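# Thin a branch by removing alternate fruitlets from tip

## Task

Counting from the tip of the branch, break off the odd-numbered fruitlets (1st, 3rd, 5th and onward) and leave the even-numbered ones attached. Every removed fruitlet has to finish on the mat underneath; dropping them straight from the branch onto it is fine. Striking a fruitlet hard or clamping one with maximum grip force may count as failure, and the result must hold without the robot supporting anything at the end.

## Robot and tools

Robot: a single six-joint arm (waist, shoulder, elbow, wrist pitch, wrist yaw, wrist roll) ending in a parallel two-finger gripper. The fingers point along the gripper's +x axis and close along its y axis. The reported end_effector_position is the point between the finger pads, roughly 3-4 cm short of the fingertips. The base may sit slightly tilted on the table.

Frame: the scene frame has its origin on the table surface under the arm's base, +z up, and +y to the left when facing along +x. Positions are in metres, orientation as a quaternion in w,x,y,z order, velocities in m/s and rad/s. The printed hand position can be somewhat wrong, especially when the arm is stretched out.

Tool execute_actions takes "actions", a list holding zero or one item, plus an optional "pictures" boolean (images come by default). An empty list just reports the current state. A wait item is {"steps": N} with N up to 300 control steps (each 1/30 s); it sends nothing new, and time you spend replying counts toward it. A motion item is {"rows": [...], "steps": N} with 1 to 15 rows and N at most 15 (default 15). Each row drives one step; if rows run out, the final row repeats. A refused call moves nothing.

Each row is one list of 7 numbers, each in [-1, 1], for the single arm: waist, shoulder, elbow, wrist pitch, wrist yaw, wrist roll, then gripper opening. The first six are offsets, not poses: they are measured from the joint angles printed in the most recent result that lists them (before any such result in the scene, and for later calls within one reply, from where the arm is when the action begins). They are not relative to the previous row, so a row of zeros pulls the arm back to those reference angles rather than holding still. Scale: 1.0 equals 0.9615 rad for waist, shoulder and elbow, 1.713 rad for wrist pitch, 1.767 for wrist yaw, 1.728 for wrist roll. Joint ranges in rad: waist -3.054 to 3.054, shoulder 0.000 to 3.142, elbow 0.000 to 2.356, wrist pitch -1.571 to 1.571, wrist yaw -1.571 to 1.571, wrist roll -3.142 to 3.142. Asking a joint more than 0.010 rad beyond its end gets the call refused; actual ends can differ by 0.010 rad, and overshooting requests are clipped, reported as "joint sent to its limit" (possibly about an earlier action). Missing that line does not prove there is room left.

The seventh number is an absolute opening: +1 fully open (0.088 m between pads), empty fingers touch near -0.80, and values down to -1 add nothing further. Full closing takes at least about 0.5 s. grip_measured reports the measured opening on the same scale; readings may carry a constant offset of about 1 mm, and while squeezing something hard they read up to about 3 mm (0.061) narrower. To hold, command about 0.07 below grip_measured; a smaller margin grips more gently. Avoid full force on fruitlets. Objects under about 3 mm wide get proportionally less force. Pads can spike hard on first contact. Per-pad force tops out near 34-49 N.

Motion: each joint's target is capped at a fixed lead ahead of its measured angle (0.211 rad for waist/shoulder/elbow, 0.213 wrist pitch, 0.267 wrist yaw, 0.228 wrist roll), and all targets are scaled back if they would move the gripper more than 70 mm from its measured spot in one step. Friction may leave joints short of the command, especially at long reach, and tiny turns may not happen; check Joint positions after each move. Between calls the arm keeps heading to the last row's target until it nearly stops or a step is HELD; only a new action pushes further.

Result lines: the state line (pose and velocities), Joint positions and Joint velocities (six joints in column order in rad and rad/s, then pad gap in m and m/s), grip_measured, "joint command not followed" (the clearance check altered targets; mounting blocks and posts count as the arm), HELD (your row was partly or wholly not sent on that step), MOTOR HOT (from 50 °C), and OVER-TEMPERATURE FAULT (95 °C; the arm is held until cooled, and may go limp if it stays hot). Holding loads heats motors.

Torque fault: if contact torque reaches a load limit (N m: waist 17.4, shoulder 21.6, elbow 21.5, wrist pitch 5.67, wrist yaw 5.65, wrist roll 5.3, held weight included), the arm halts for 10 s and the rest of the call is dropped. Avoid shoving the branch or table.

Other tools: zoom_image with "camera" (cam_head_left, cam_head_right or cam_wrist) and "region" [x0, y0, x1, y1] in pixels from the top-left, at most 504 by 504, gives a closer view of that camera's latest image. show_instructions (no arguments) shows the reference images. read_manual with optional "section" ("licences") returns licence text. finished_scene with "scene" (an integer) ends the scene and grades it; it cannot be reversed.

Cameras: cam_head_left, cam_head_right and cam_wrist, each 504x504, with calibration supplied (pinhole plus radial distortion, world-to-camera transforms); fixed cameras may be off by a couple of degrees and millimetres.

Cautions: an occasional disturbance may nudge loose objects. Knocking anything off the table fails the task. Drops, slips, slams and hard hits lower quality; smooth, low-effort motion is preferred.

Each tool is called after "Call:" as name([rows], argument=value, ...), one row to a line, values as JSON.

Reference images:

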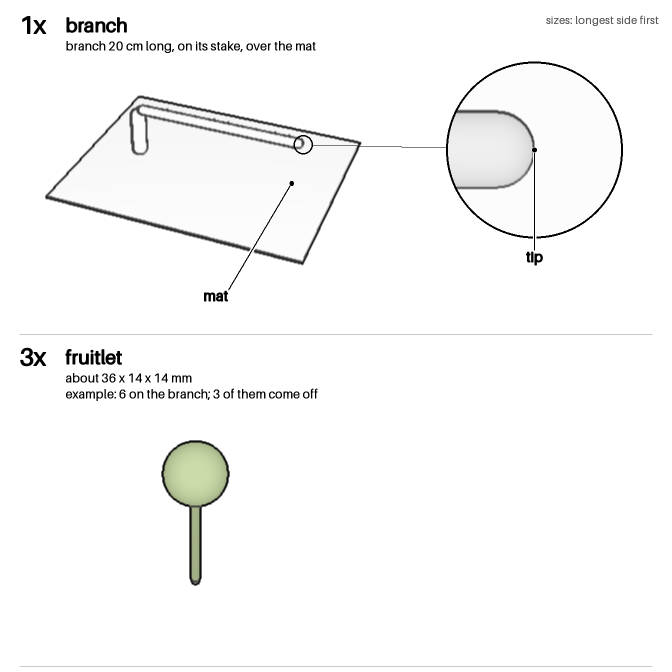

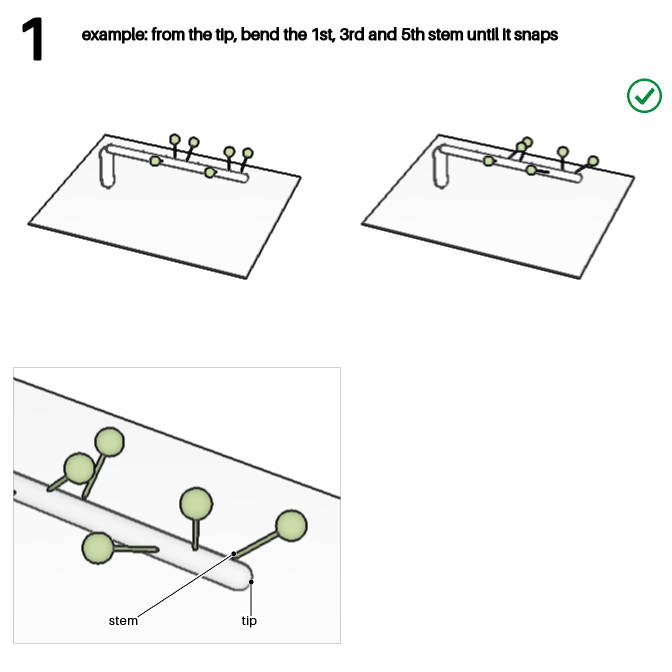

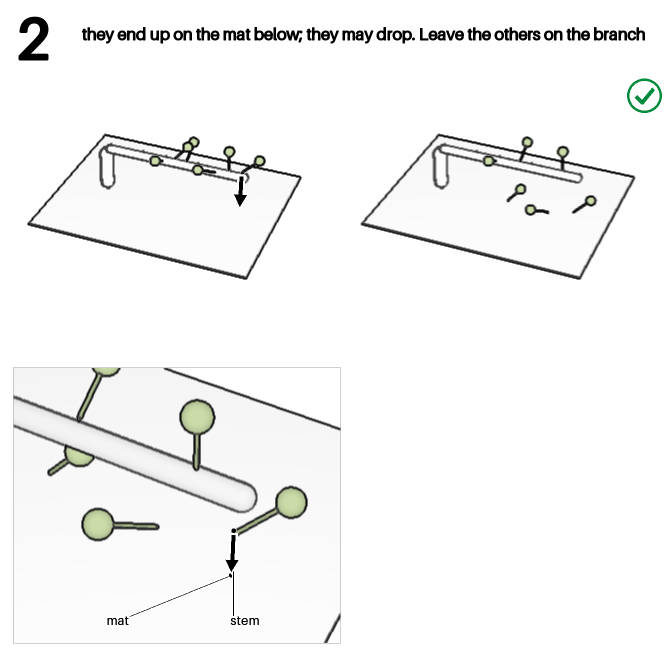

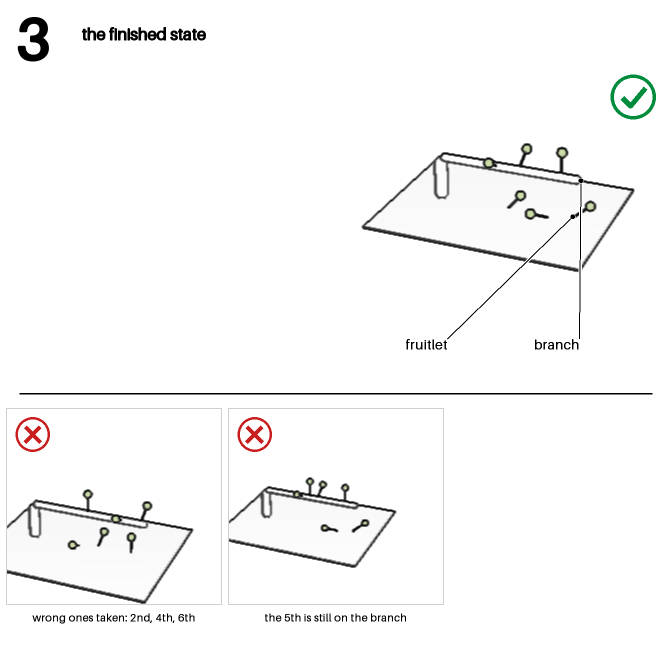

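## Session

Call:
execute_actions(actions=[])

Scene clock: 0.00 s of 4200.00 s.
end_effector_position=(+0.3195, -0.0281, +0.3218) grip_measured=-0.010 end_effector_quat_wxyz=(+0.903, +0.430, -0.015, -0.015) end_effector_velocity=(-0.000, +0.003, -0.003) end_effector_angular_velocity=(-0.021, +0.009, +0.016)
Joint positions: [0.658 1.517 0.295 1.272 0.675 0.068 0.039]
Joint velocities: [-0.002 -0.002 -0.002 -0.022 -0.007 -0.007  0.   ]
Motor temperatures (°C, as the motors report them): [22 25 23 24 25 21]
Heat: hottest shoulder 25 °C (+0.0 °C/min).

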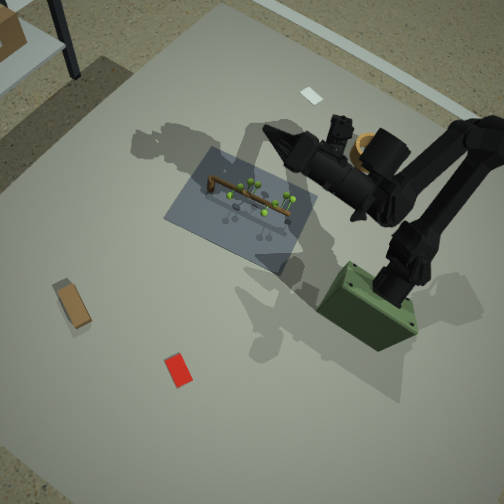

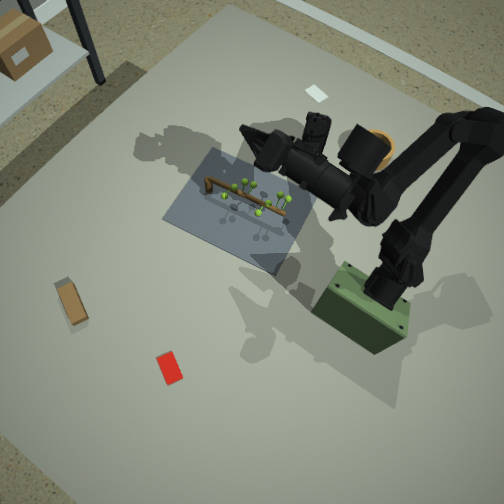

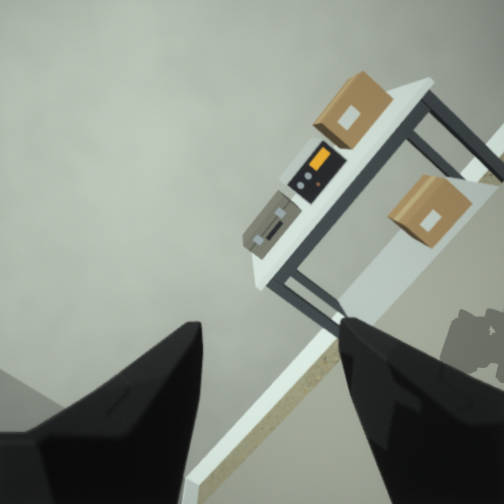

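Call:
zoom_image(camera="cam_head_left", region=[190, 150, 320, 250])

Call:
zoom_image(camera="cam_head_right", region=[190, 150, 320, 250])

Region (190, 150, 320, 250) of cam_head_left's 504x504 image, scaled by 3.877, with more detail than that image has; it fills the top 388 rows of this view, and the rest is white.

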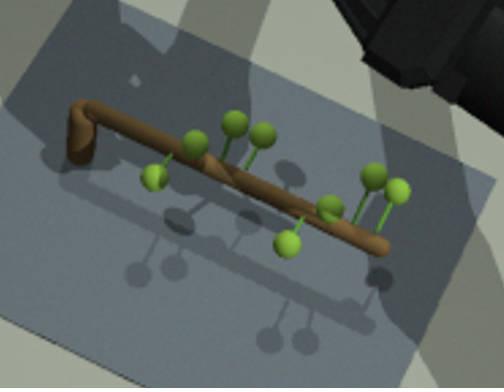

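Region (190, 150, 320, 250) of cam_head_right's 504x504 image, scaled by 3.877, with more detail than that image has; it fills the top 388 rows of this view, and the rest is white.

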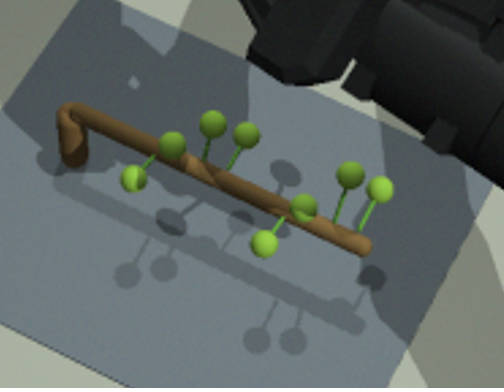

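Call:
execute_actions([
  {"rows": [[-0.03,0.05,0.12,-0.15,0,0.02,0.3],[-0.05,0.09,0.2,-0.26,0,0.03,0.5],[-0.07,0.12,0.3,-0.39,0.005,0.04,0.8],[-0.1,0.18,0.45,-0.58,0.008,0.06,1],[-0.138,0.252,0.6,-0.775,0.01,0.085,1]], "steps": 15},
], pictures=false)

Scene clock: 120.50 s of 4200.00 s.
end_effector_position=(+0.4216, +0.0030, +0.3028) grip_measured=+0.981 end_effector_quat_wxyz=(+0.915, +0.349, +0.203, -0.020) end_effector_velocity=(-0.111, +0.143, -0.236) end_effector_angular_velocity=(-0.868, +1.034, +1.036)
Joint positions: [0.531 1.743 0.866 0.414 0.69  0.208 0.087]
Joint velocities: [-0.002  0.012  0.066 -1.751  0.007 -0.007  0.006]
Motor temperatures (°C, as the motors report them): [24 25 27 26 25 21]
Heat: hottest elbow 27 °C (+1.0 °C/min).
Steps of this call (steps 1 to 90: nothing new was sent; then 117.00 s passed at rest; steps 91 to 105: all 15 steps of this action). Readings (joint positions):
91: [0.656 1.520 0.309 1.233 0.676 0.074]
92: [0.647 1.533 0.345 1.168 0.676 0.084]
94: [0.620 1.594 0.454 1.048 0.677 0.115]
98: [0.547 1.719 0.687 0.810 0.688 0.186]
105: the state above

Call:
execute_actions([
  {"rows": [[-0.03,0.05,0.12,-0.4,0,0.02,1],[-0.05,0.09,0.2,-0.5,0,0.03,1],[-0.07,0.13,0.3,-0.6,0.005,0.04,1],[-0.09,0.17,0.4,-0.7,0.008,0.06,1],[-0.12,0.22,0.5,-0.85,0.01,0.07,1],[-0.145,0.269,0.608,-1.0,0.012,0.088,1]], "steps": 15},
], pictures=false)

Call:
execute_actions([
  {"steps": 20},
])

Scene clock: 130.70 s of 4200.00 s.
end_effector_position=(+0.3956, -0.0228, +0.2174) grip_measured=+0.992 end_effector_quat_wxyz=(+0.808, +0.105, +0.579, +0.008) end_effector_velocity=(-0.256, -0.070, -0.069) end_effector_angular_velocity=(-0.595, +1.017, +1.045)
Joint positions: [ 0.393  1.983  1.44  -0.913  0.711  0.353  0.088]
Joint velocities: [ 0.017 -0.002  0.139 -1.722 -0.007  0.007 -0.   ]
Motor temperatures (°C, as the motors report them): [24 25 28 26 25 21]
Heat: hottest elbow 28 °C (+1.0 °C/min).
Steps of this call (steps 1 to 30: the robot went on to your last target; steps 31 to 90: nothing new was sent; then 6.70 s passed at rest; steps 91 to 105: all 15 steps of this action). Readings (joint positions):
91: [0.529 1.758 0.884 -0.100 0.690 0.217]
92: [0.523 1.770 0.919 -0.168 0.690 0.226]
94: [0.499 1.822 1.024 -0.282 0.692 0.255]
98: [0.423 1.945 1.262 -0.512 0.705 0.327]
105: the state above

Scene clock: 131.37 s of 4200.00 s.
end_effector_position=(+0.3327, -0.0434, +0.2016) grip_measured=+0.992 end_effector_quat_wxyz=(+0.728, -0.028, +0.683, +0.053) end_effector_velocity=(-0.008, +0.000, -0.002) end_effector_angular_velocity=(+0.003, +0.038, +0.034)
Joint positions: [ 0.393  1.992  1.444 -1.296  0.711  0.355  0.088]
Joint velocities: [-0.002  0.002 -0.002 -0.037 -0.022 -0.007 -0.   ]
Motor temperatures (°C, as the motors report them): [24 25 28 26 25 21]
Heat: hottest elbow 28 °C (+1.0 °C/min).
Steps of this call (steps 1 to 20: the robot went on to your last target). Readings (joint positions):
1: [0.393 1.984 1.443 -0.973 0.711 0.353]
2: [0.393 1.986 1.443 -1.033 0.711 0.354]
4: [0.393 1.991 1.443 -1.150 0.711 0.354]
8: [0.393 1.992 1.443 -1.261 0.711 0.355]
20: the state above
camera_calibration (this result's frames):
cam_wrist: T_world_to_cam=[[0.107753, -0.994151, -0.00730997, -0.0703019], [-0.963591, -0.106245, 0.245364, 0.301001], [-0.244706, -0.019395, -0.969403, 0.349599], [0, 0, 0, 1]] pos_world=[0.383166, -0.0311302, 0.264534]

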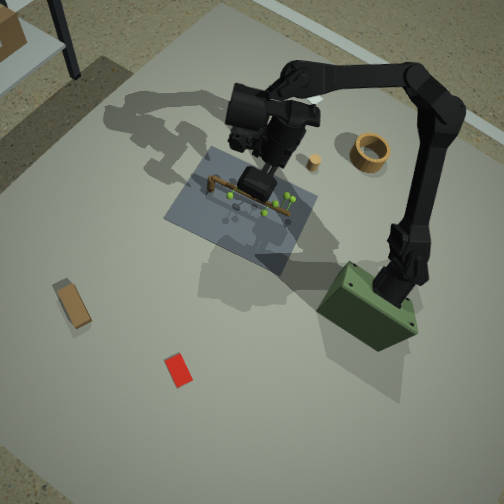

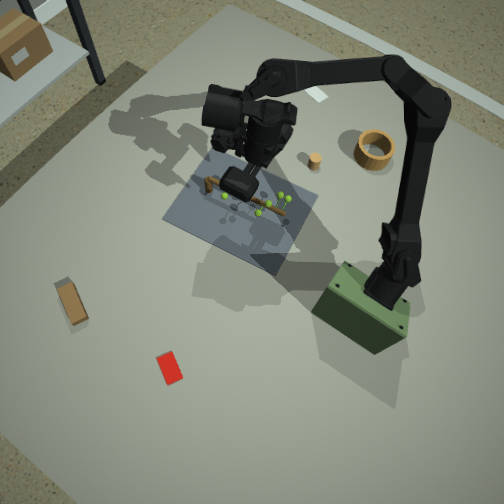

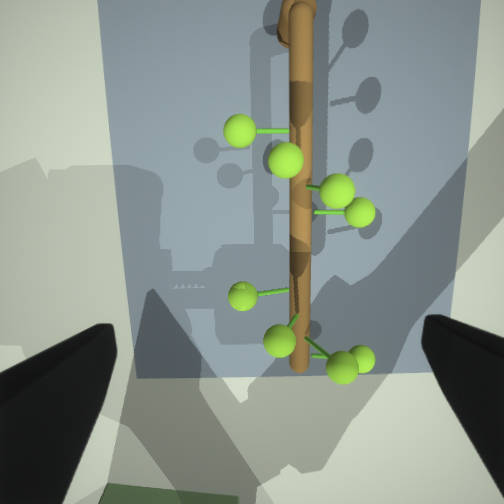

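Call:
zoom_image(camera="cam_wrist", region=[210, 90, 390, 240])

Call:
zoom_image(camera="cam_wrist", region=[210, 260, 390, 410])

Region (210, 90, 390, 240) of cam_wrist's 504x504 image, scaled by 2.800, with more detail than that image has.

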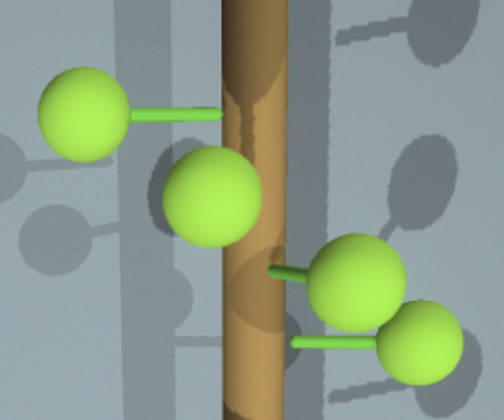

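Region (210, 260, 390, 410) of cam_wrist's 504x504 image, scaled by 2.800, with more detail than that image has.

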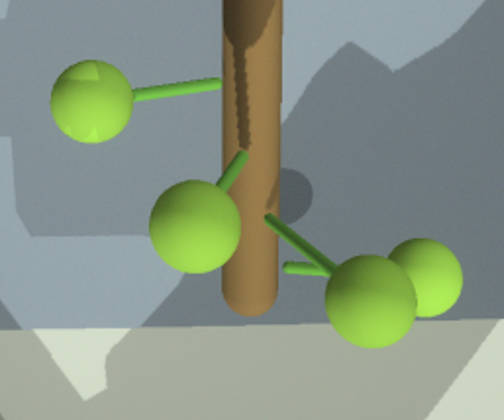

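Call:
execute_actions([
  {"rows": [[-0.01,0.01,0,0.006,0.002,-0.005,1],[-0.025,0.024,-0.001,0.015,0.004,-0.013,1],[-0.04,0.04,-0.002,0.025,0.007,-0.021,1],[-0.06,0.058,-0.003,0.036,0.01,-0.03,1],[-0.08,0.076,-0.004,0.048,0.014,-0.04,1],[-0.1,0.095,-0.005,0.06,0.017,-0.05,1],[-0.115,0.11,-0.006,0.069,0.02,-0.058,1],[-0.127,0.123,-0.007,0.0765,0.022,-0.064,1]], "steps": 15},
], pictures=false)

Call:
execute_actions([
  {"steps": 10},
])

Scene clock: 251.87 s of 4200.00 s.
end_effector_position=(+0.3536, -0.0452, +0.1481) grip_measured=+0.992 end_effector_quat_wxyz=(+0.706, -0.040, +0.705, +0.046) end_effector_velocity=(+0.007, +0.003, +0.004) end_effector_angular_velocity=(-0.011, -0.045, +0.024)
Joint positions: [ 0.272  2.101  1.442 -1.17   0.747  0.252  0.088]
Joint velocities: [ 0.017 -0.002 -0.002  0.037  0.022 -0.037 -0.   ]
Motor temperatures (°C, as the motors report them): [30 27 28 24 25 21]
Heat: hottest waist 30 °C (+1.0 °C/min).
Steps of this call (steps 1 to 15: the robot went on to your last target; steps 16 to 90: nothing new was sent; then 117.00 s passed at rest; steps 91 to 105: all 15 steps of this action). Readings (joint positions):
91: [0.393 1.992 1.444 -1.296 0.711 0.355]
92: [0.392 1.994 1.444 -1.293 0.711 0.354]
94: [0.381 2.004 1.444 -1.269 0.717 0.337]
98: [0.320 2.059 1.444 -1.206 0.736 0.283]
105: the state above

Scene clock: 252.20 s of 4200.00 s.
end_effector_position=(+0.3541, -0.0449, +0.1484) grip_measured=+0.992 end_effector_quat_wxyz=(+0.708, -0.041, +0.704, +0.046) end_effector_velocity=(-0.002, -0.001, +0.001) end_effector_angular_velocity=(+0.006, +0.006, +0.022)
Joint positions: [ 0.273  2.101  1.442 -1.167  0.748  0.25   0.088]
Joint velocities: [-0.002 -0.007 -0.002 -0.007 -0.007 -0.022  0.   ]
Motor temperatures (°C, as the motors report them): [30 27 28 24 25 21]
Heat: hottest waist 30 °C (+1.0 °C/min).
Steps of this call (steps 1 to 10: the robot went on to your last target). Readings (joint positions):
1: [0.272 2.101 1.442 -1.169 0.748 0.252]
2: [0.273 2.101 1.442 -1.168 0.748 0.251]
4: [0.273 2.101 1.442 -1.168 0.748 0.250]
8: [0.273 2.101 1.442 -1.167 0.748 0.250]
10: the state above
camera_calibration (this result's frames):
cam_wrist: T_world_to_cam=[[0.114875, -0.993216, 0.0180461, -0.0806871], [-0.947683, -0.104126, 0.301754, 0.320636], [-0.297828, -0.0517658, -0.953215, 0.318171], [0, 0, 0, 1]] pos_world=[0.40789, -0.030283, 0.207988]

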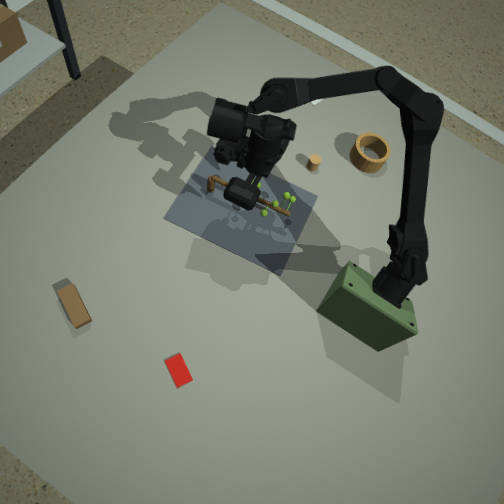

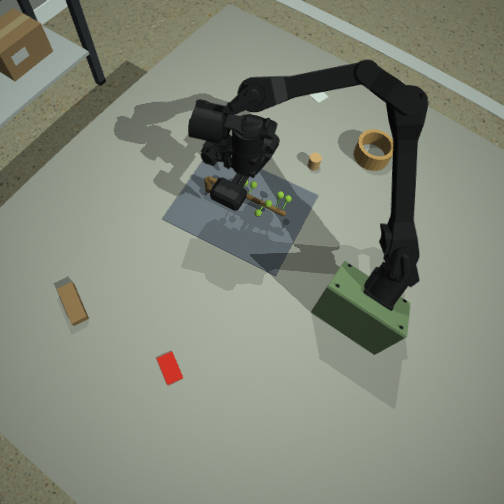

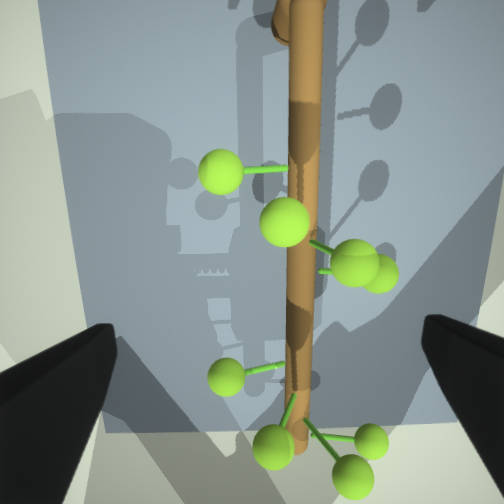

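Call:
execute_actions([
  {"rows": [[-0.005,0.002,-0.007,0.007,0.001,-0.004,1],[-0.011,0.004,-0.015,0.014,0.002,-0.008,1],[-0.018,0.006,-0.025,0.023,0.003,-0.014,1],[-0.026,0.008,-0.036,0.034,0.004,-0.02,1],[-0.034,0.01,-0.047,0.044,0.005,-0.026,1],[-0.042,0.012,-0.058,0.055,0.006,-0.032,1],[-0.05,0.014,-0.069,0.065,0.007,-0.038,1],[-0.057,0.016,-0.079,0.074,0.008,-0.044,1],[-0.062,0.018,-0.086,0.08,0.009,-0.048,1],[-0.066,0.019,-0.09,0.085,0.0095,-0.05,1]], "steps": 15},
], pictures=false)

Call:
execute_actions([
  {"steps": 10},
])

Scene clock: 292.83 s of 4200.00 s.
end_effector_position=(+0.3552, -0.0461, +0.1180) grip_measured=+0.992 end_effector_quat_wxyz=(+0.707, -0.040, +0.704, +0.045) end_effector_velocity=(-0.000, +0.003, -0.006) end_effector_angular_velocity=(-0.003, -0.016, +0.020)
Joint positions: [ 0.213  2.107  1.365 -1.029  0.763  0.171  0.088]
Joint velocities: [-0.002 -0.002 -0.032  0.051  0.007 -0.037 -0.   ]
Motor temperatures (°C, as the motors report them): [32 28 27 24 25 21]
Heat: hottest waist 32 °C (+2.0 °C/min).
Steps of this call (steps 1 to 15: the robot went on to your last target; steps 16 to 90: nothing new was sent; then 37.13 s passed at rest; steps 91 to 105: all 15 steps of this action). Readings (joint positions):
91: [0.273 2.101 1.442 -1.166 0.748 0.249]
92: [0.273 2.101 1.441 -1.160 0.748 0.247]
94: [0.270 2.101 1.434 -1.140 0.750 0.237]
98: [0.246 2.101 1.400 -1.082 0.756 0.203]
105: the state above

Scene clock: 293.17 s of 4200.00 s.
end_effector_position=(+0.3559, -0.0457, +0.1178) grip_measured=+0.992 end_effector_quat_wxyz=(+0.708, -0.040, +0.703, +0.045) end_effector_velocity=(-0.002, -0.000, -0.000) end_effector_angular_velocity=(+0.005, +0.009, +0.025)
Joint positions: [ 0.213  2.107  1.364 -1.024  0.763  0.168  0.088]
Joint velocities: [-0.002 -0.002 -0.002 -0.007 -0.007 -0.022 -0.   ]
Motor temperatures (°C, as the motors report them): [32 28 27 24 25 21]
Heat: hottest waist 32 °C (+2.0 °C/min).
Steps of this call (steps 1 to 10: the robot went on to your last target). Readings (joint positions):
1: [0.213 2.107 1.365 -1.028 0.763 0.171]
2: [0.213 2.107 1.365 -1.026 0.763 0.170]
4: [0.213 2.107 1.365 -1.025 0.763 0.169]
8: [0.213 2.107 1.364 -1.024 0.763 0.168]
10: the state above
camera_calibration (this result's frames):
cam_wrist: T_world_to_cam=[[0.113035, -0.993419, 0.0184913, -0.0805886], [-0.948661, -0.102372, 0.299271, 0.332129], [-0.295409, -0.0513701, -0.953989, 0.288731], [0, 0, 0, 1]] pos_world=[0.409481, -0.0312255, 0.17754]

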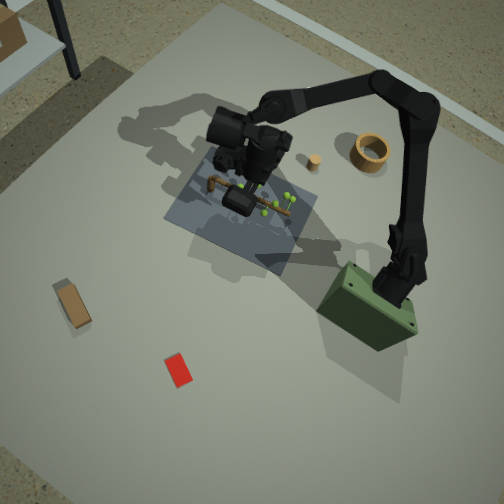

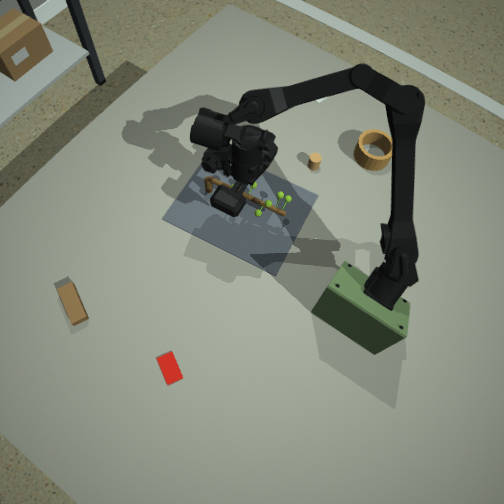

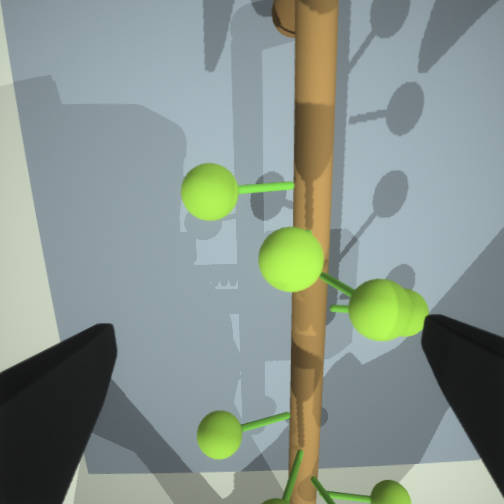

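Call:
execute_actions([
  {"rows": [[-0.004,0.008,-0.007,0.003,0,-0.002,0.95],[-0.006,0.01,-0.01,0.006,0,-0.004,0.9],[-0.008,0.012,-0.013,0.009,0.001,-0.005,0.9],[-0.011,0.013,-0.016,0.012,0.001,-0.007,0.9],[-0.013,0.014,-0.019,0.015,0.001,-0.009,0.9],[-0.015,0.016,-0.022,0.018,0.002,-0.011,0.9],[-0.018,0.017,-0.025,0.021,0.002,-0.012,0.9],[-0.02,0.018,-0.028,0.024,0.002,-0.014,0.9],[-0.022,0.02,-0.031,0.027,0.003,-0.016,0.9],[-0.025,0.021,-0.034,0.03,0.003,-0.018,0.9],[-0.027,0.022,-0.037,0.033,0.003,-0.02,0.9],[-0.03,0.024,-0.04,0.035,0.004,-0.022,0.9]], "steps": 15},
], pictures=false)

Call:
execute_actions([
  {"steps": 10},
])

Scene clock: 320.97 s of 4200.00 s.
end_effector_position=(+0.3554, -0.0448, +0.1051) grip_measured=+0.904 end_effector_quat_wxyz=(+0.707, -0.042, +0.704, +0.046) end_effector_velocity=(-0.009, +0.002, -0.021) end_effector_angular_velocity=(+0.002, +0.046, +0.044)
Joint positions: [ 0.191  2.117  1.336 -0.97   0.767  0.139  0.083]
Joint velocities: [-0.037  0.022 -0.042  0.037 -0.007 -0.051 -0.   ]
Motor temperatures (°C, as the motors report them): [32 28 27 24 25 21]
Heat: hottest waist 32 °C (+1.0 °C/min).
Steps of this call (steps 1 to 15: the robot went on to your last target; steps 16 to 90: nothing new was sent; then 24.30 s passed at rest; steps 91 to 105: all 15 steps of this action). Readings (joint positions):
91: [0.213 2.107 1.364 -1.023 0.763 0.168]
92: [0.213 2.107 1.364 -1.021 0.763 0.168]
94: [0.212 2.107 1.362 -1.014 0.763 0.166]
98: [0.206 2.109 1.353 -0.997 0.764 0.157]
105: the state above

Scene clock: 321.30 s of 4200.00 s.
end_effector_position=(+0.3555, -0.0446, +0.1043) grip_measured=+0.904 end_effector_quat_wxyz=(+0.707, -0.042, +0.704, +0.046) end_effector_velocity=(+0.000, +0.000, -0.000) end_effector_angular_velocity=(+0.008, -0.002, +0.015)
Joint positions: [ 0.19   2.118  1.334 -0.966  0.768  0.136  0.083]
Joint velocities: [-0.002 -0.002 -0.002  0.007 -0.007 -0.022 -0.   ]
Motor temperatures (°C, as the motors report them): [32 28 27 24 25 21]
Heat: hottest waist 32 °C (+1.0 °C/min).
Steps of this call (steps 1 to 10: the robot went on to your last target). Readings (joint positions):
1: [0.190 2.117 1.335 -0.969 0.768 0.138]
2: [0.190 2.118 1.334 -0.968 0.768 0.137]
4: [0.190 2.118 1.334 -0.967 0.768 0.136]
8: [0.190 2.118 1.334 -0.966 0.768 0.136]
10: the state above
camera_calibration (this result's frames):
cam_wrist: T_world_to_cam=[[0.116852, -0.992948, 0.0200158, -0.0806876], [-0.947433, -0.105406, 0.302094, 0.3351], [-0.297854, -0.0542638, -0.953068, 0.276503], [0, 0, 0, 1]] pos_world=[0.40927, -0.0297929, 0.16391]

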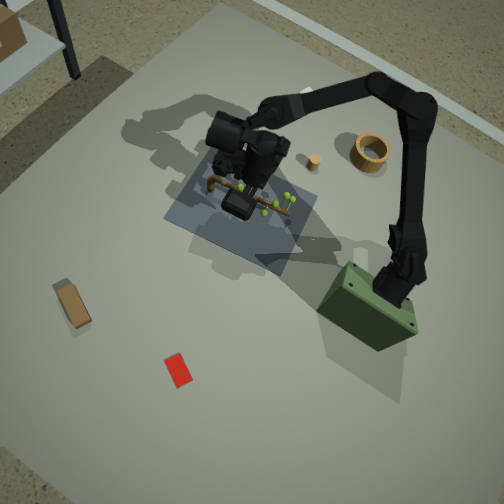

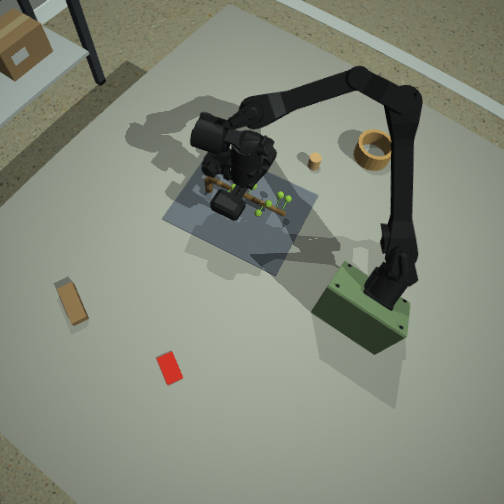

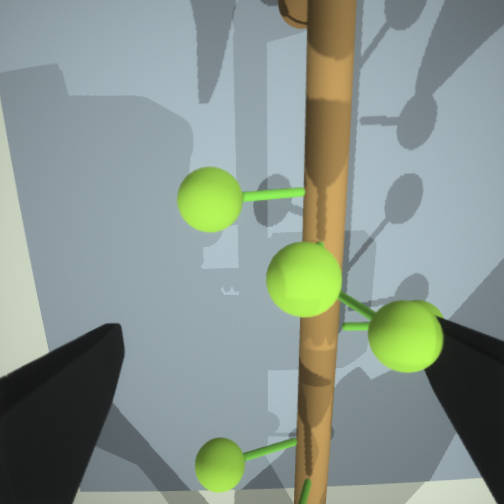

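Call:
execute_actions([
  {"rows": [[-0.005,0.008,-0.007,0.003,0,-0.002,1],[-0.007,0.01,-0.01,0.006,0,-0.004,1],[-0.01,0.011,-0.013,0.009,0.001,-0.005,1],[-0.012,0.012,-0.016,0.012,0.001,-0.007,1],[-0.014,0.013,-0.018,0.014,0.001,-0.009,1],[-0.017,0.014,-0.021,0.017,0.002,-0.01,1],[-0.019,0.015,-0.024,0.02,0.002,-0.012,1],[-0.021,0.016,-0.026,0.022,0.002,-0.013,1],[-0.024,0.017,-0.029,0.025,0.003,-0.015,1],[-0.026,0.018,-0.031,0.027,0.003,-0.017,1],[-0.028,0.019,-0.033,0.03,0.003,-0.018,1],[-0.031,0.02,-0.035,0.032,0.003,-0.02,1],[-0.033,0.021,-0.037,0.034,0.004,-0.021,1],[-0.035,0.022,-0.039,0.035,0.004,-0.022,1]], "steps": 15},
], pictures=false)

Call:
execute_actions([
  {"steps": 10},
])

Scene clock: 339.37 s of 4200.00 s.
end_effector_position=(+0.3554, -0.0455, +0.0925) grip_measured=+0.991 end_effector_quat_wxyz=(+0.707, -0.041, +0.705, +0.045) end_effector_velocity=(-0.015, -0.002, -0.030) end_effector_angular_velocity=(+0.000, +0.074, +0.037)
Joint positions: [ 0.165  2.124  1.309 -0.914  0.772  0.107  0.088]
Joint velocities: [-0.061  0.027 -0.051  0.037 -0.007 -0.051  0.   ]
Motor temperatures (°C, as the motors report them): [33 28 26 24 25 21]
Heat: hottest waist 33 °C (+2.0 °C/min).
Steps of this call (steps 1 to 15: the robot went on to your last target; steps 16 to 90: nothing new was sent; then 14.57 s passed at rest; steps 91 to 105: all 15 steps of this action). Readings (joint positions):
91: [0.190 2.118 1.334 -0.965 0.768 0.136]
92: [0.190 2.118 1.334 -0.963 0.768 0.136]
94: [0.189 2.118 1.332 -0.957 0.768 0.133]
98: [0.182 2.118 1.324 -0.941 0.769 0.124]
105: the state above

Scene clock: 339.70 s of 4200.00 s.
end_effector_position=(+0.3548, -0.0454, +0.0904) grip_measured=+0.992 end_effector_quat_wxyz=(+0.706, -0.042, +0.706, +0.045) end_effector_velocity=(+0.000, +0.000, -0.000) end_effector_angular_velocity=(+0.008, -0.002, +0.015)
Joint positions: [ 0.161  2.126  1.305 -0.908  0.773  0.103  0.088]
Joint velocities: [-0.002 -0.002 -0.002  0.007 -0.007 -0.022 -0.   ]
Motor temperatures (°C, as the motors report them): [33 28 26 24 25 21]
Heat: hottest waist 33 °C (+2.0 °C/min).
Steps of this call (steps 1 to 10: the robot went on to your last target). Readings (joint positions):
1: [0.164 2.125 1.307 -0.912 0.773 0.106]
2: [0.162 2.125 1.306 -0.911 0.773 0.105]
4: [0.161 2.126 1.305 -0.910 0.773 0.104]
8: [0.161 2.126 1.305 -0.908 0.773 0.103]
10: the state above
camera_calibration (this result's frames):
cam_wrist: T_world_to_cam=[[0.115733, -0.993061, 0.0208539, -0.0808285], [-0.946133, -0.103823, 0.306681, 0.33775], [-0.302388, -0.0552236, -0.951584, 0.264403], [0, 0, 0, 1]] pos_world=[0.408863, -0.0306001, 0.149705]

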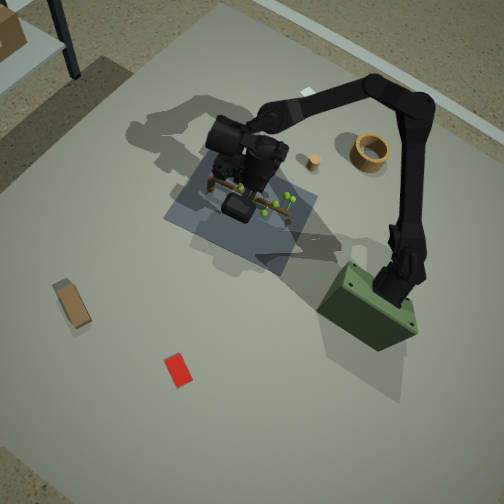

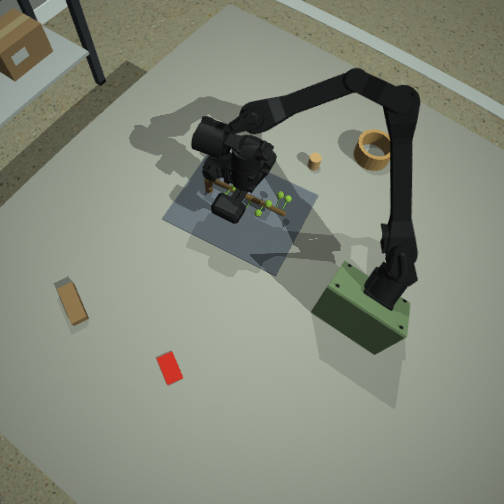

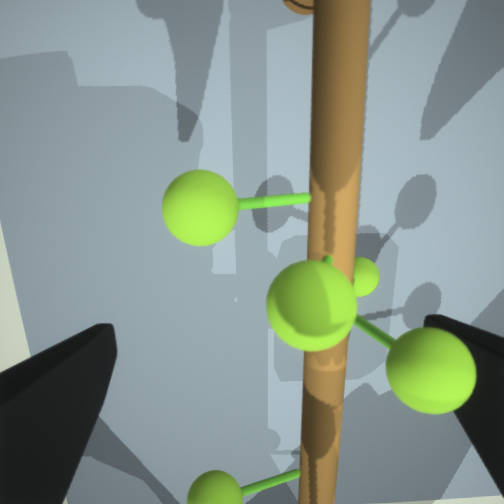

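Call:
execute_actions([
  {"rows": [[0.008,-0.008,0.014,-0.01,-0.001,0.006,1],[0.018,-0.012,0.026,-0.023,-0.002,0.013,1],[0.03,-0.016,0.042,-0.04,-0.004,0.022,1],[0.044,-0.02,0.058,-0.057,-0.005,0.031,1],[0.058,-0.024,0.075,-0.075,-0.007,0.041,1],[0.072,-0.028,0.092,-0.093,-0.008,0.051,1],[0.084,-0.032,0.108,-0.109,-0.01,0.06,1],[0.094,-0.035,0.122,-0.122,-0.011,0.067,1],[0.103,-0.037,0.133,-0.133,-0.012,0.073,1]], "steps": 15},
], pictures=false)

Scene clock: 373.70 s of 4200.00 s.
end_effector_position=(+0.3579, -0.0459, +0.1457) grip_measured=+0.992 end_effector_quat_wxyz=(+0.715, -0.040, +0.697, +0.046) end_effector_velocity=(-0.013, -0.008, +0.001) end_effector_angular_velocity=(-0.013, +0.063, -0.001)
Joint positions: [ 0.265  2.093  1.428 -1.126  0.756  0.22   0.088]
Joint velocities: [-0.007 -0.002  0.012 -0.095 -0.007  0.051  0.   ]
Motor temperatures (°C, as the motors report them): [33 29 26 24 25 21]
Heat: hottest waist 33 °C (+1.0 °C/min).
Steps of this call (steps 1 to 15: the robot went on to your last target; steps 16 to 90: nothing new was sent; then 30.50 s passed at rest; steps 91 to 105: all 15 steps of this action). Readings (joint positions):
91: [0.162 2.126 1.305 -0.909 0.773 0.103]
92: [0.163 2.126 1.308 -0.917 0.773 0.104]
94: [0.173 2.126 1.323 -0.954 0.772 0.122]
98: [0.220 2.116 1.376 -1.050 0.762 0.178]
105: the state above

Call:
execute_actions([
  {"rows": [[0.002,-0.015,-0.02,-0.004,-0.002,0.007,1],[0.004,-0.04,-0.055,-0.002,-0.003,0.01,1],[0.008,-0.07,-0.097,0.002,-0.003,0.013,1],[0.012,-0.105,-0.145,0.005,-0.004,0.017,1],[0.016,-0.14,-0.195,0.009,-0.005,0.021,1],[0.02,-0.175,-0.243,0.013,-0.006,0.025,1],[0.024,-0.21,-0.29,0.016,-0.007,0.029,1],[0.027,-0.24,-0.333,0.019,-0.008,0.033,1],[0.03,-0.265,-0.368,0.021,-0.008,0.036,1],[0.032,-0.28,-0.392,0.023,-0.009,0.038,1]], "steps": 15},
], pictures=false)

Call:
execute_actions([
  {"steps": 10},
])

Scene clock: 389.80 s of 4200.00 s.
end_effector_position=(+0.2759, -0.0582, +0.1400) grip_measured=+0.992 end_effector_quat_wxyz=(+0.704, -0.045, +0.707, +0.048) end_effector_velocity=(-0.041, -0.000, -0.014) end_effector_angular_velocity=(-0.020, +0.059, +0.045)
Joint positions: [ 0.295  1.838  1.072 -1.091  0.742  0.278  0.088]
Joint velocities: [ 0.007 -0.066 -0.149 -0.007 -0.007  0.022 -0.   ]
Motor temperatures (°C, as the motors report them): [33 29 27 24 25 21]
Heat: hottest waist 33 °C (+0.0 °C/min).
Steps of this call (steps 1 to 15: the robot went on to your last target; steps 16 to 90: nothing new was sent; then 12.60 s passed at rest; steps 91 to 105: all 15 steps of this action). Readings (joint positions):
91: [0.265 2.092 1.428 -1.134 0.754 0.225]
92: [0.265 2.088 1.421 -1.131 0.754 0.227]
94: [0.269 2.059 1.378 -1.125 0.753 0.234]
98: [0.283 1.948 1.223 -1.109 0.747 0.256]
105: the state above

Scene clock: 390.13 s of 4200.00 s.
end_effector_position=(+0.2733, -0.0584, +0.1394) grip_measured=+0.992 end_effector_quat_wxyz=(+0.704, -0.044, +0.707, +0.048) end_effector_velocity=(-0.005, +0.002, -0.001) end_effector_angular_velocity=(+0.017, +0.019, +0.014)
Joint positions: [ 0.296  1.831  1.061 -1.089  0.742  0.281  0.088]
Joint velocities: [-0.002 -0.002 -0.007 -0.007 -0.022 -0.007 -0.   ]
Motor temperatures (°C, as the motors report them): [33 29 27 24 25 21]
Heat: hottest waist 33 °C (+0.0 °C/min).
Steps of this call (steps 1 to 10: the robot went on to your last target). Readings (joint positions):
1: [0.295 1.837 1.068 -1.090 0.742 0.279]
2: [0.295 1.835 1.066 -1.090 0.742 0.279]
4: [0.295 1.833 1.062 -1.089 0.742 0.280]
8: [0.296 1.831 1.061 -1.089 0.742 0.281]
10: the state above
camera_calibration (this result's frames):
cam_wrist: T_world_to_cam=[[0.122852, -0.992225, 0.0199392, -0.0870416], [-0.943931, -0.110621, 0.311057, 0.242625], [-0.306433, -0.0570351, -0.950182, 0.286481], [0, 0, 0, 1]] pos_world=[0.327502, -0.0431858, 0.198475]

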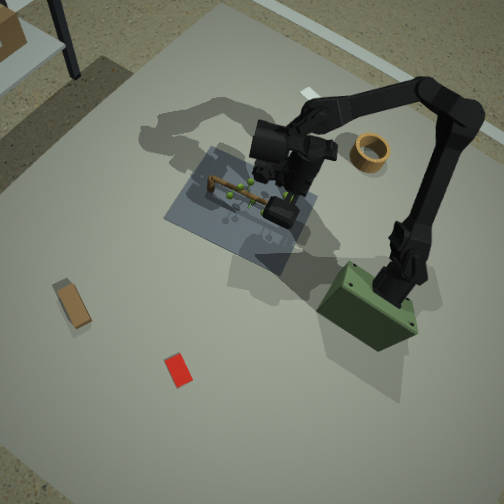

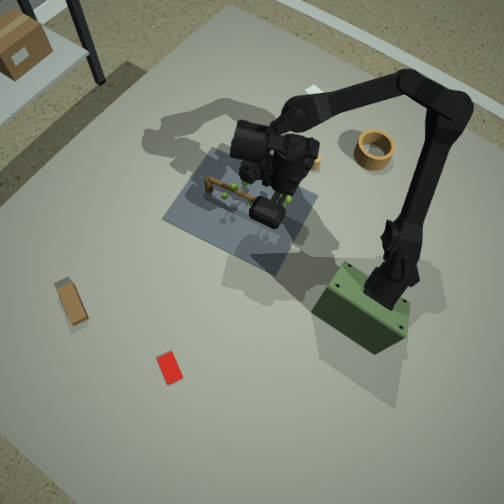

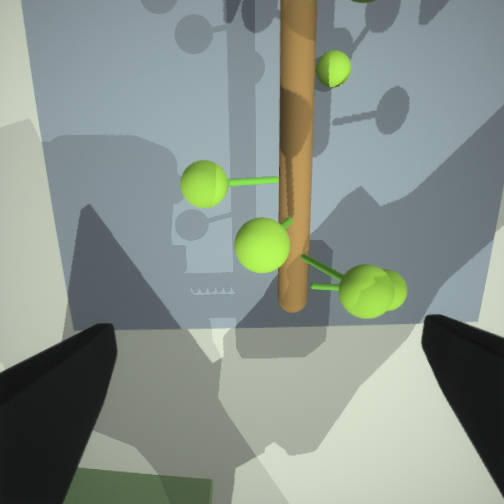

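Call:
execute_actions([
  {"rows": [[-0.007,0.001,-0.01,0.007,0.001,-0.005,1],[-0.014,0.002,-0.018,0.015,0.002,-0.01,1],[-0.022,0.003,-0.028,0.025,0.003,-0.016,1],[-0.031,0.004,-0.039,0.036,0.004,-0.023,1],[-0.04,0.005,-0.05,0.047,0.005,-0.03,1],[-0.049,0.006,-0.061,0.058,0.006,-0.036,1],[-0.058,0.007,-0.072,0.069,0.007,-0.043,1],[-0.067,0.008,-0.082,0.079,0.008,-0.049,1],[-0.075,0.009,-0.091,0.088,0.009,-0.054,1],[-0.081,0.01,-0.098,0.095,0.01,-0.059,1],[-0.086,0.01,-0.104,0.101,0.011,-0.062,1]], "steps": 15},
], pictures=false)

Call:
execute_actions([
  {"steps": 10},
])

Scene clock: 406.53 s of 4200.00 s.
end_effector_position=(+0.2721, -0.0597, +0.1092) grip_measured=+0.992 end_effector_quat_wxyz=(+0.705, -0.041, +0.707, +0.046) end_effector_velocity=(-0.000, -0.000, -0.013) end_effector_angular_velocity=(+0.002, -0.009, +0.015)
Joint positions: [ 0.219  1.831  0.972 -0.927  0.758  0.184  0.088]
Joint velocities: [-0.032 -0.002 -0.042  0.081  0.007 -0.066  0.   ]
Motor temperatures (°C, as the motors report them): [32 29 27 24 25 21]
Heat: hottest waist 32 °C (-1.0 °C/min).
Steps of this call (steps 1 to 30: the robot went on to your last target; steps 31 to 90: nothing new was sent; then 12.90 s passed at rest; steps 91 to 105: all 15 steps of this action). Readings (joint positions):
91: [0.296 1.830 1.060 -1.087 0.742 0.281]
92: [0.295 1.830 1.058 -1.081 0.742 0.280]
94: [0.289 1.830 1.050 -1.060 0.743 0.268]
98: [0.259 1.830 1.016 -0.999 0.749 0.228]
105: the state above

Scene clock: 406.87 s of 4200.00 s.
end_effector_position=(+0.2726, -0.0593, +0.1085) grip_measured=+0.992 end_effector_quat_wxyz=(+0.706, -0.041, +0.705, +0.046) end_effector_velocity=(+0.000, +0.001, -0.000) end_effector_angular_velocity=(+0.009, -0.001, +0.001)
Joint positions: [ 0.218  1.831  0.969 -0.918  0.759  0.179  0.088]
Joint velocities: [-0.002 -0.002 -0.002  0.007 -0.007 -0.007 -0.   ]
Motor temperatures (°C, as the motors report them): [32 29 27 24 25 21]
Heat: hottest waist 32 °C (-1.0 °C/min).
Steps of this call (steps 1 to 10: the robot went on to your last target). Readings (joint positions):
1: [0.219 1.831 0.971 -0.924 0.758 0.182]
2: [0.218 1.831 0.971 -0.922 0.759 0.181]
4: [0.218 1.831 0.970 -0.920 0.759 0.180]
8: [0.218 1.831 0.969 -0.918 0.759 0.179]
10: the state above
camera_calibration (this result's frames):
cam_wrist: T_world_to_cam=[[0.115616, -0.993151, 0.0168499, -0.0850198], [-0.946495, -0.105007, 0.305157, 0.253138], [-0.301298, -0.0512293, -0.952153, 0.255996], [0, 0, 0, 1]] pos_world=[0.326555, -0.0447418, 0.167933]

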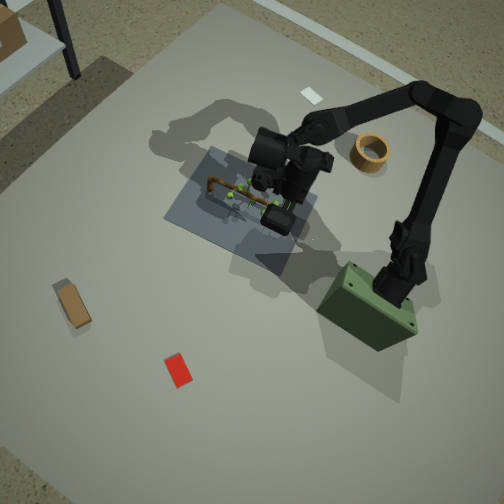

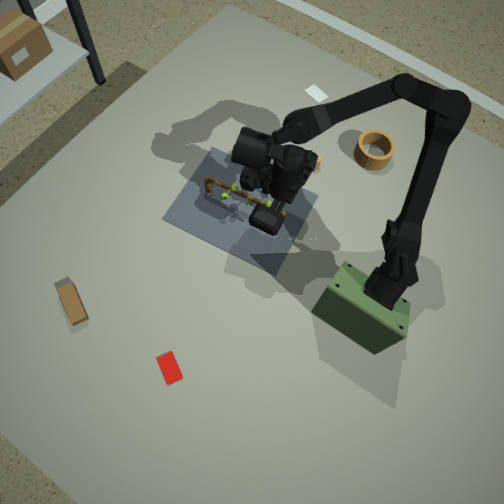

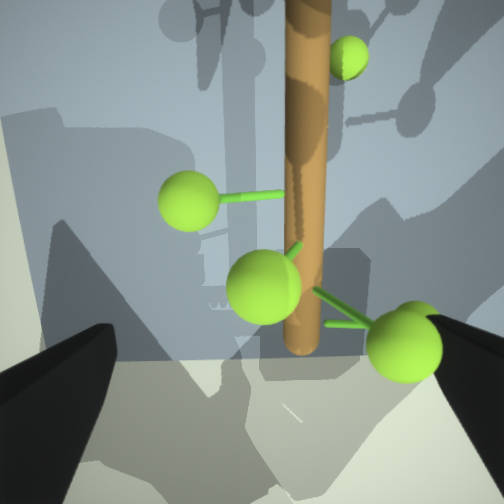

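Call:
execute_actions([
  {"rows": [[-0.006,0.008,-0.009,0.004,0,-0.003,0.94],[-0.009,0.01,-0.013,0.008,0.001,-0.006,0.94],[-0.013,0.011,-0.016,0.012,0.001,-0.008,0.94],[-0.016,0.012,-0.02,0.016,0.002,-0.011,0.94],[-0.019,0.013,-0.023,0.02,0.002,-0.013,0.94],[-0.023,0.014,-0.027,0.024,0.003,-0.016,0.94],[-0.026,0.015,-0.03,0.028,0.003,-0.018,0.94],[-0.029,0.016,-0.034,0.032,0.004,-0.021,0.94],[-0.033,0.017,-0.037,0.036,0.004,-0.023,0.94],[-0.036,0.018,-0.041,0.04,0.005,-0.026,0.94],[-0.039,0.019,-0.044,0.044,0.005,-0.028,0.94],[-0.043,0.02,-0.048,0.048,0.006,-0.031,0.94],[-0.046,0.021,-0.051,0.051,0.006,-0.033,0.94],[-0.049,0.022,-0.054,0.054,0.007,-0.036,0.94],[-0.052,0.023,-0.057,0.057,0.007,-0.038,0.94]], "steps": 15},
], pictures=false)

Call:
execute_actions([
  {"steps": 12},
])

Scene clock: 429.20 s of 4200.00 s.
end_effector_position=(+0.2720, -0.0594, +0.0936) grip_measured=+0.944 end_effector_quat_wxyz=(+0.706, -0.041, +0.705, +0.046) end_effector_velocity=(-0.016, +0.002, -0.038) end_effector_angular_velocity=(+0.009, +0.057, +0.067)
Joint positions: [ 0.182  1.84   0.931 -0.837  0.767  0.129  0.085]
Joint velocities: [-0.09   0.027 -0.1    0.139 -0.007 -0.139 -0.   ]
Motor temperatures (°C, as the motors report them): [31 28 26 24 25 21]
Heat: hottest waist 31 °C (-2.0 °C/min).
Steps of this call (steps 1 to 15: the robot went on to your last target; steps 16 to 90: nothing new was sent; then 18.83 s passed at rest; steps 91 to 105: all 15 steps of this action). Readings (joint positions):
91: [0.218 1.831 0.969 -0.917 0.759 0.179]
92: [0.218 1.831 0.968 -0.914 0.759 0.178]
94: [0.215 1.831 0.965 -0.905 0.759 0.173]
98: [0.203 1.833 0.954 -0.882 0.762 0.158]
105: the state above

Scene clock: 429.60 s of 4200.00 s.
end_effector_position=(+0.2712, -0.0595, +0.0903) grip_measured=+0.944 end_effector_quat_wxyz=(+0.705, -0.043, +0.706, +0.047) end_effector_velocity=(-0.001, -0.000, +0.000) end_effector_angular_velocity=(+0.007, +0.005, +0.022)
Joint positions: [ 0.174  1.843  0.922 -0.823  0.769  0.118  0.085]
Joint velocities: [-0.002 -0.002  0.002 -0.007 -0.007 -0.022  0.   ]
Motor temperatures (°C, as the motors report them): [31 28 26 24 25 21]
Heat: hottest waist 31 °C (-2.0 °C/min).
Steps of this call (steps 1 to 12: the robot went on to your last target). Readings (joint positions):
1: [0.179 1.841 0.928 -0.833 0.768 0.126]
2: [0.177 1.842 0.926 -0.830 0.768 0.123]
4: [0.174 1.843 0.924 -0.826 0.769 0.121]
8: [0.174 1.843 0.923 -0.823 0.769 0.119]
12: the state above
camera_calibration (this result's frames):
cam_wrist: T_world_to_cam=[[0.118702, -0.992744, 0.0192297, -0.0857598], [-0.945261, -0.107054, 0.308254, 0.256588], [-0.303958, -0.0547675, -0.95111, 0.238592], [0, 0, 0, 1]] pos_world=[0.325245, -0.0446016, 0.149482]

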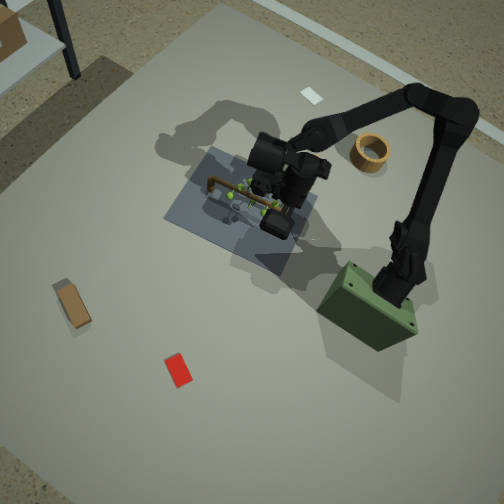

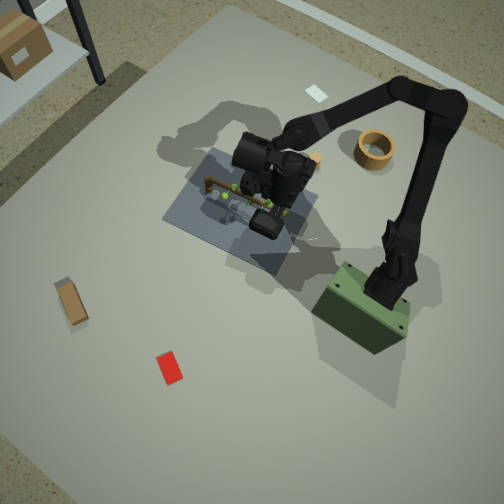

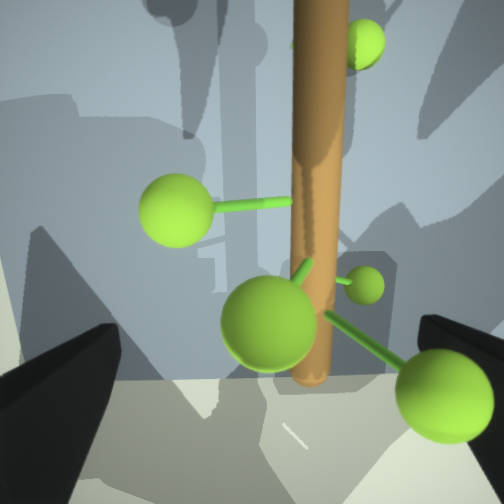

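Call:
execute_actions([
  {"rows": [[0.01,-0.008,0.015,-0.012,-0.001,0.007,1],[0.024,-0.011,0.03,-0.03,-0.003,0.017,1],[0.042,-0.014,0.05,-0.052,-0.005,0.03,1],[0.062,-0.017,0.072,-0.076,-0.007,0.044,1],[0.082,-0.02,0.095,-0.1,-0.009,0.058,1],[0.102,-0.023,0.118,-0.125,-0.012,0.07,1],[0.12,-0.026,0.138,-0.147,-0.014,0.08,1],[0.135,-0.028,0.154,-0.165,-0.016,0.085,1],[0.147,-0.03,0.166,-0.179,-0.017,0.09,1]], "steps": 15},
], pictures=false)

Scene clock: 471.33 s of 4200.00 s.
end_effector_position=(+0.2738, -0.0600, +0.1483) grip_measured=+0.991 end_effector_quat_wxyz=(+0.708, -0.055, +0.701, +0.057) end_effector_velocity=(-0.018, -0.003, -0.001) end_effector_angular_velocity=(+0.004, +0.081, +0.026)
Joint positions: [ 0.315  1.816  1.075 -1.117  0.743  0.264  0.088]
Joint velocities: [-0.002 -0.002 -0.002 -0.095 -0.037  0.037  0.   ]
Motor temperatures (°C, as the motors report them): [30 28 26 24 25 21]
Heat: hottest waist 30 °C (-2.0 °C/min).
Steps of this call (steps 1 to 30: the robot went on to your last target; steps 31 to 90: nothing new was sent; then 38.23 s passed at rest; steps 91 to 105: all 15 steps of this action). Readings (joint positions):
91: [0.174 1.843 0.923 -0.823 0.769 0.118]
92: [0.176 1.843 0.927 -0.835 0.769 0.121]
94: [0.192 1.843 0.945 -0.883 0.766 0.147]
98: [0.259 1.834 1.016 -1.015 0.752 0.219]
105: the state above


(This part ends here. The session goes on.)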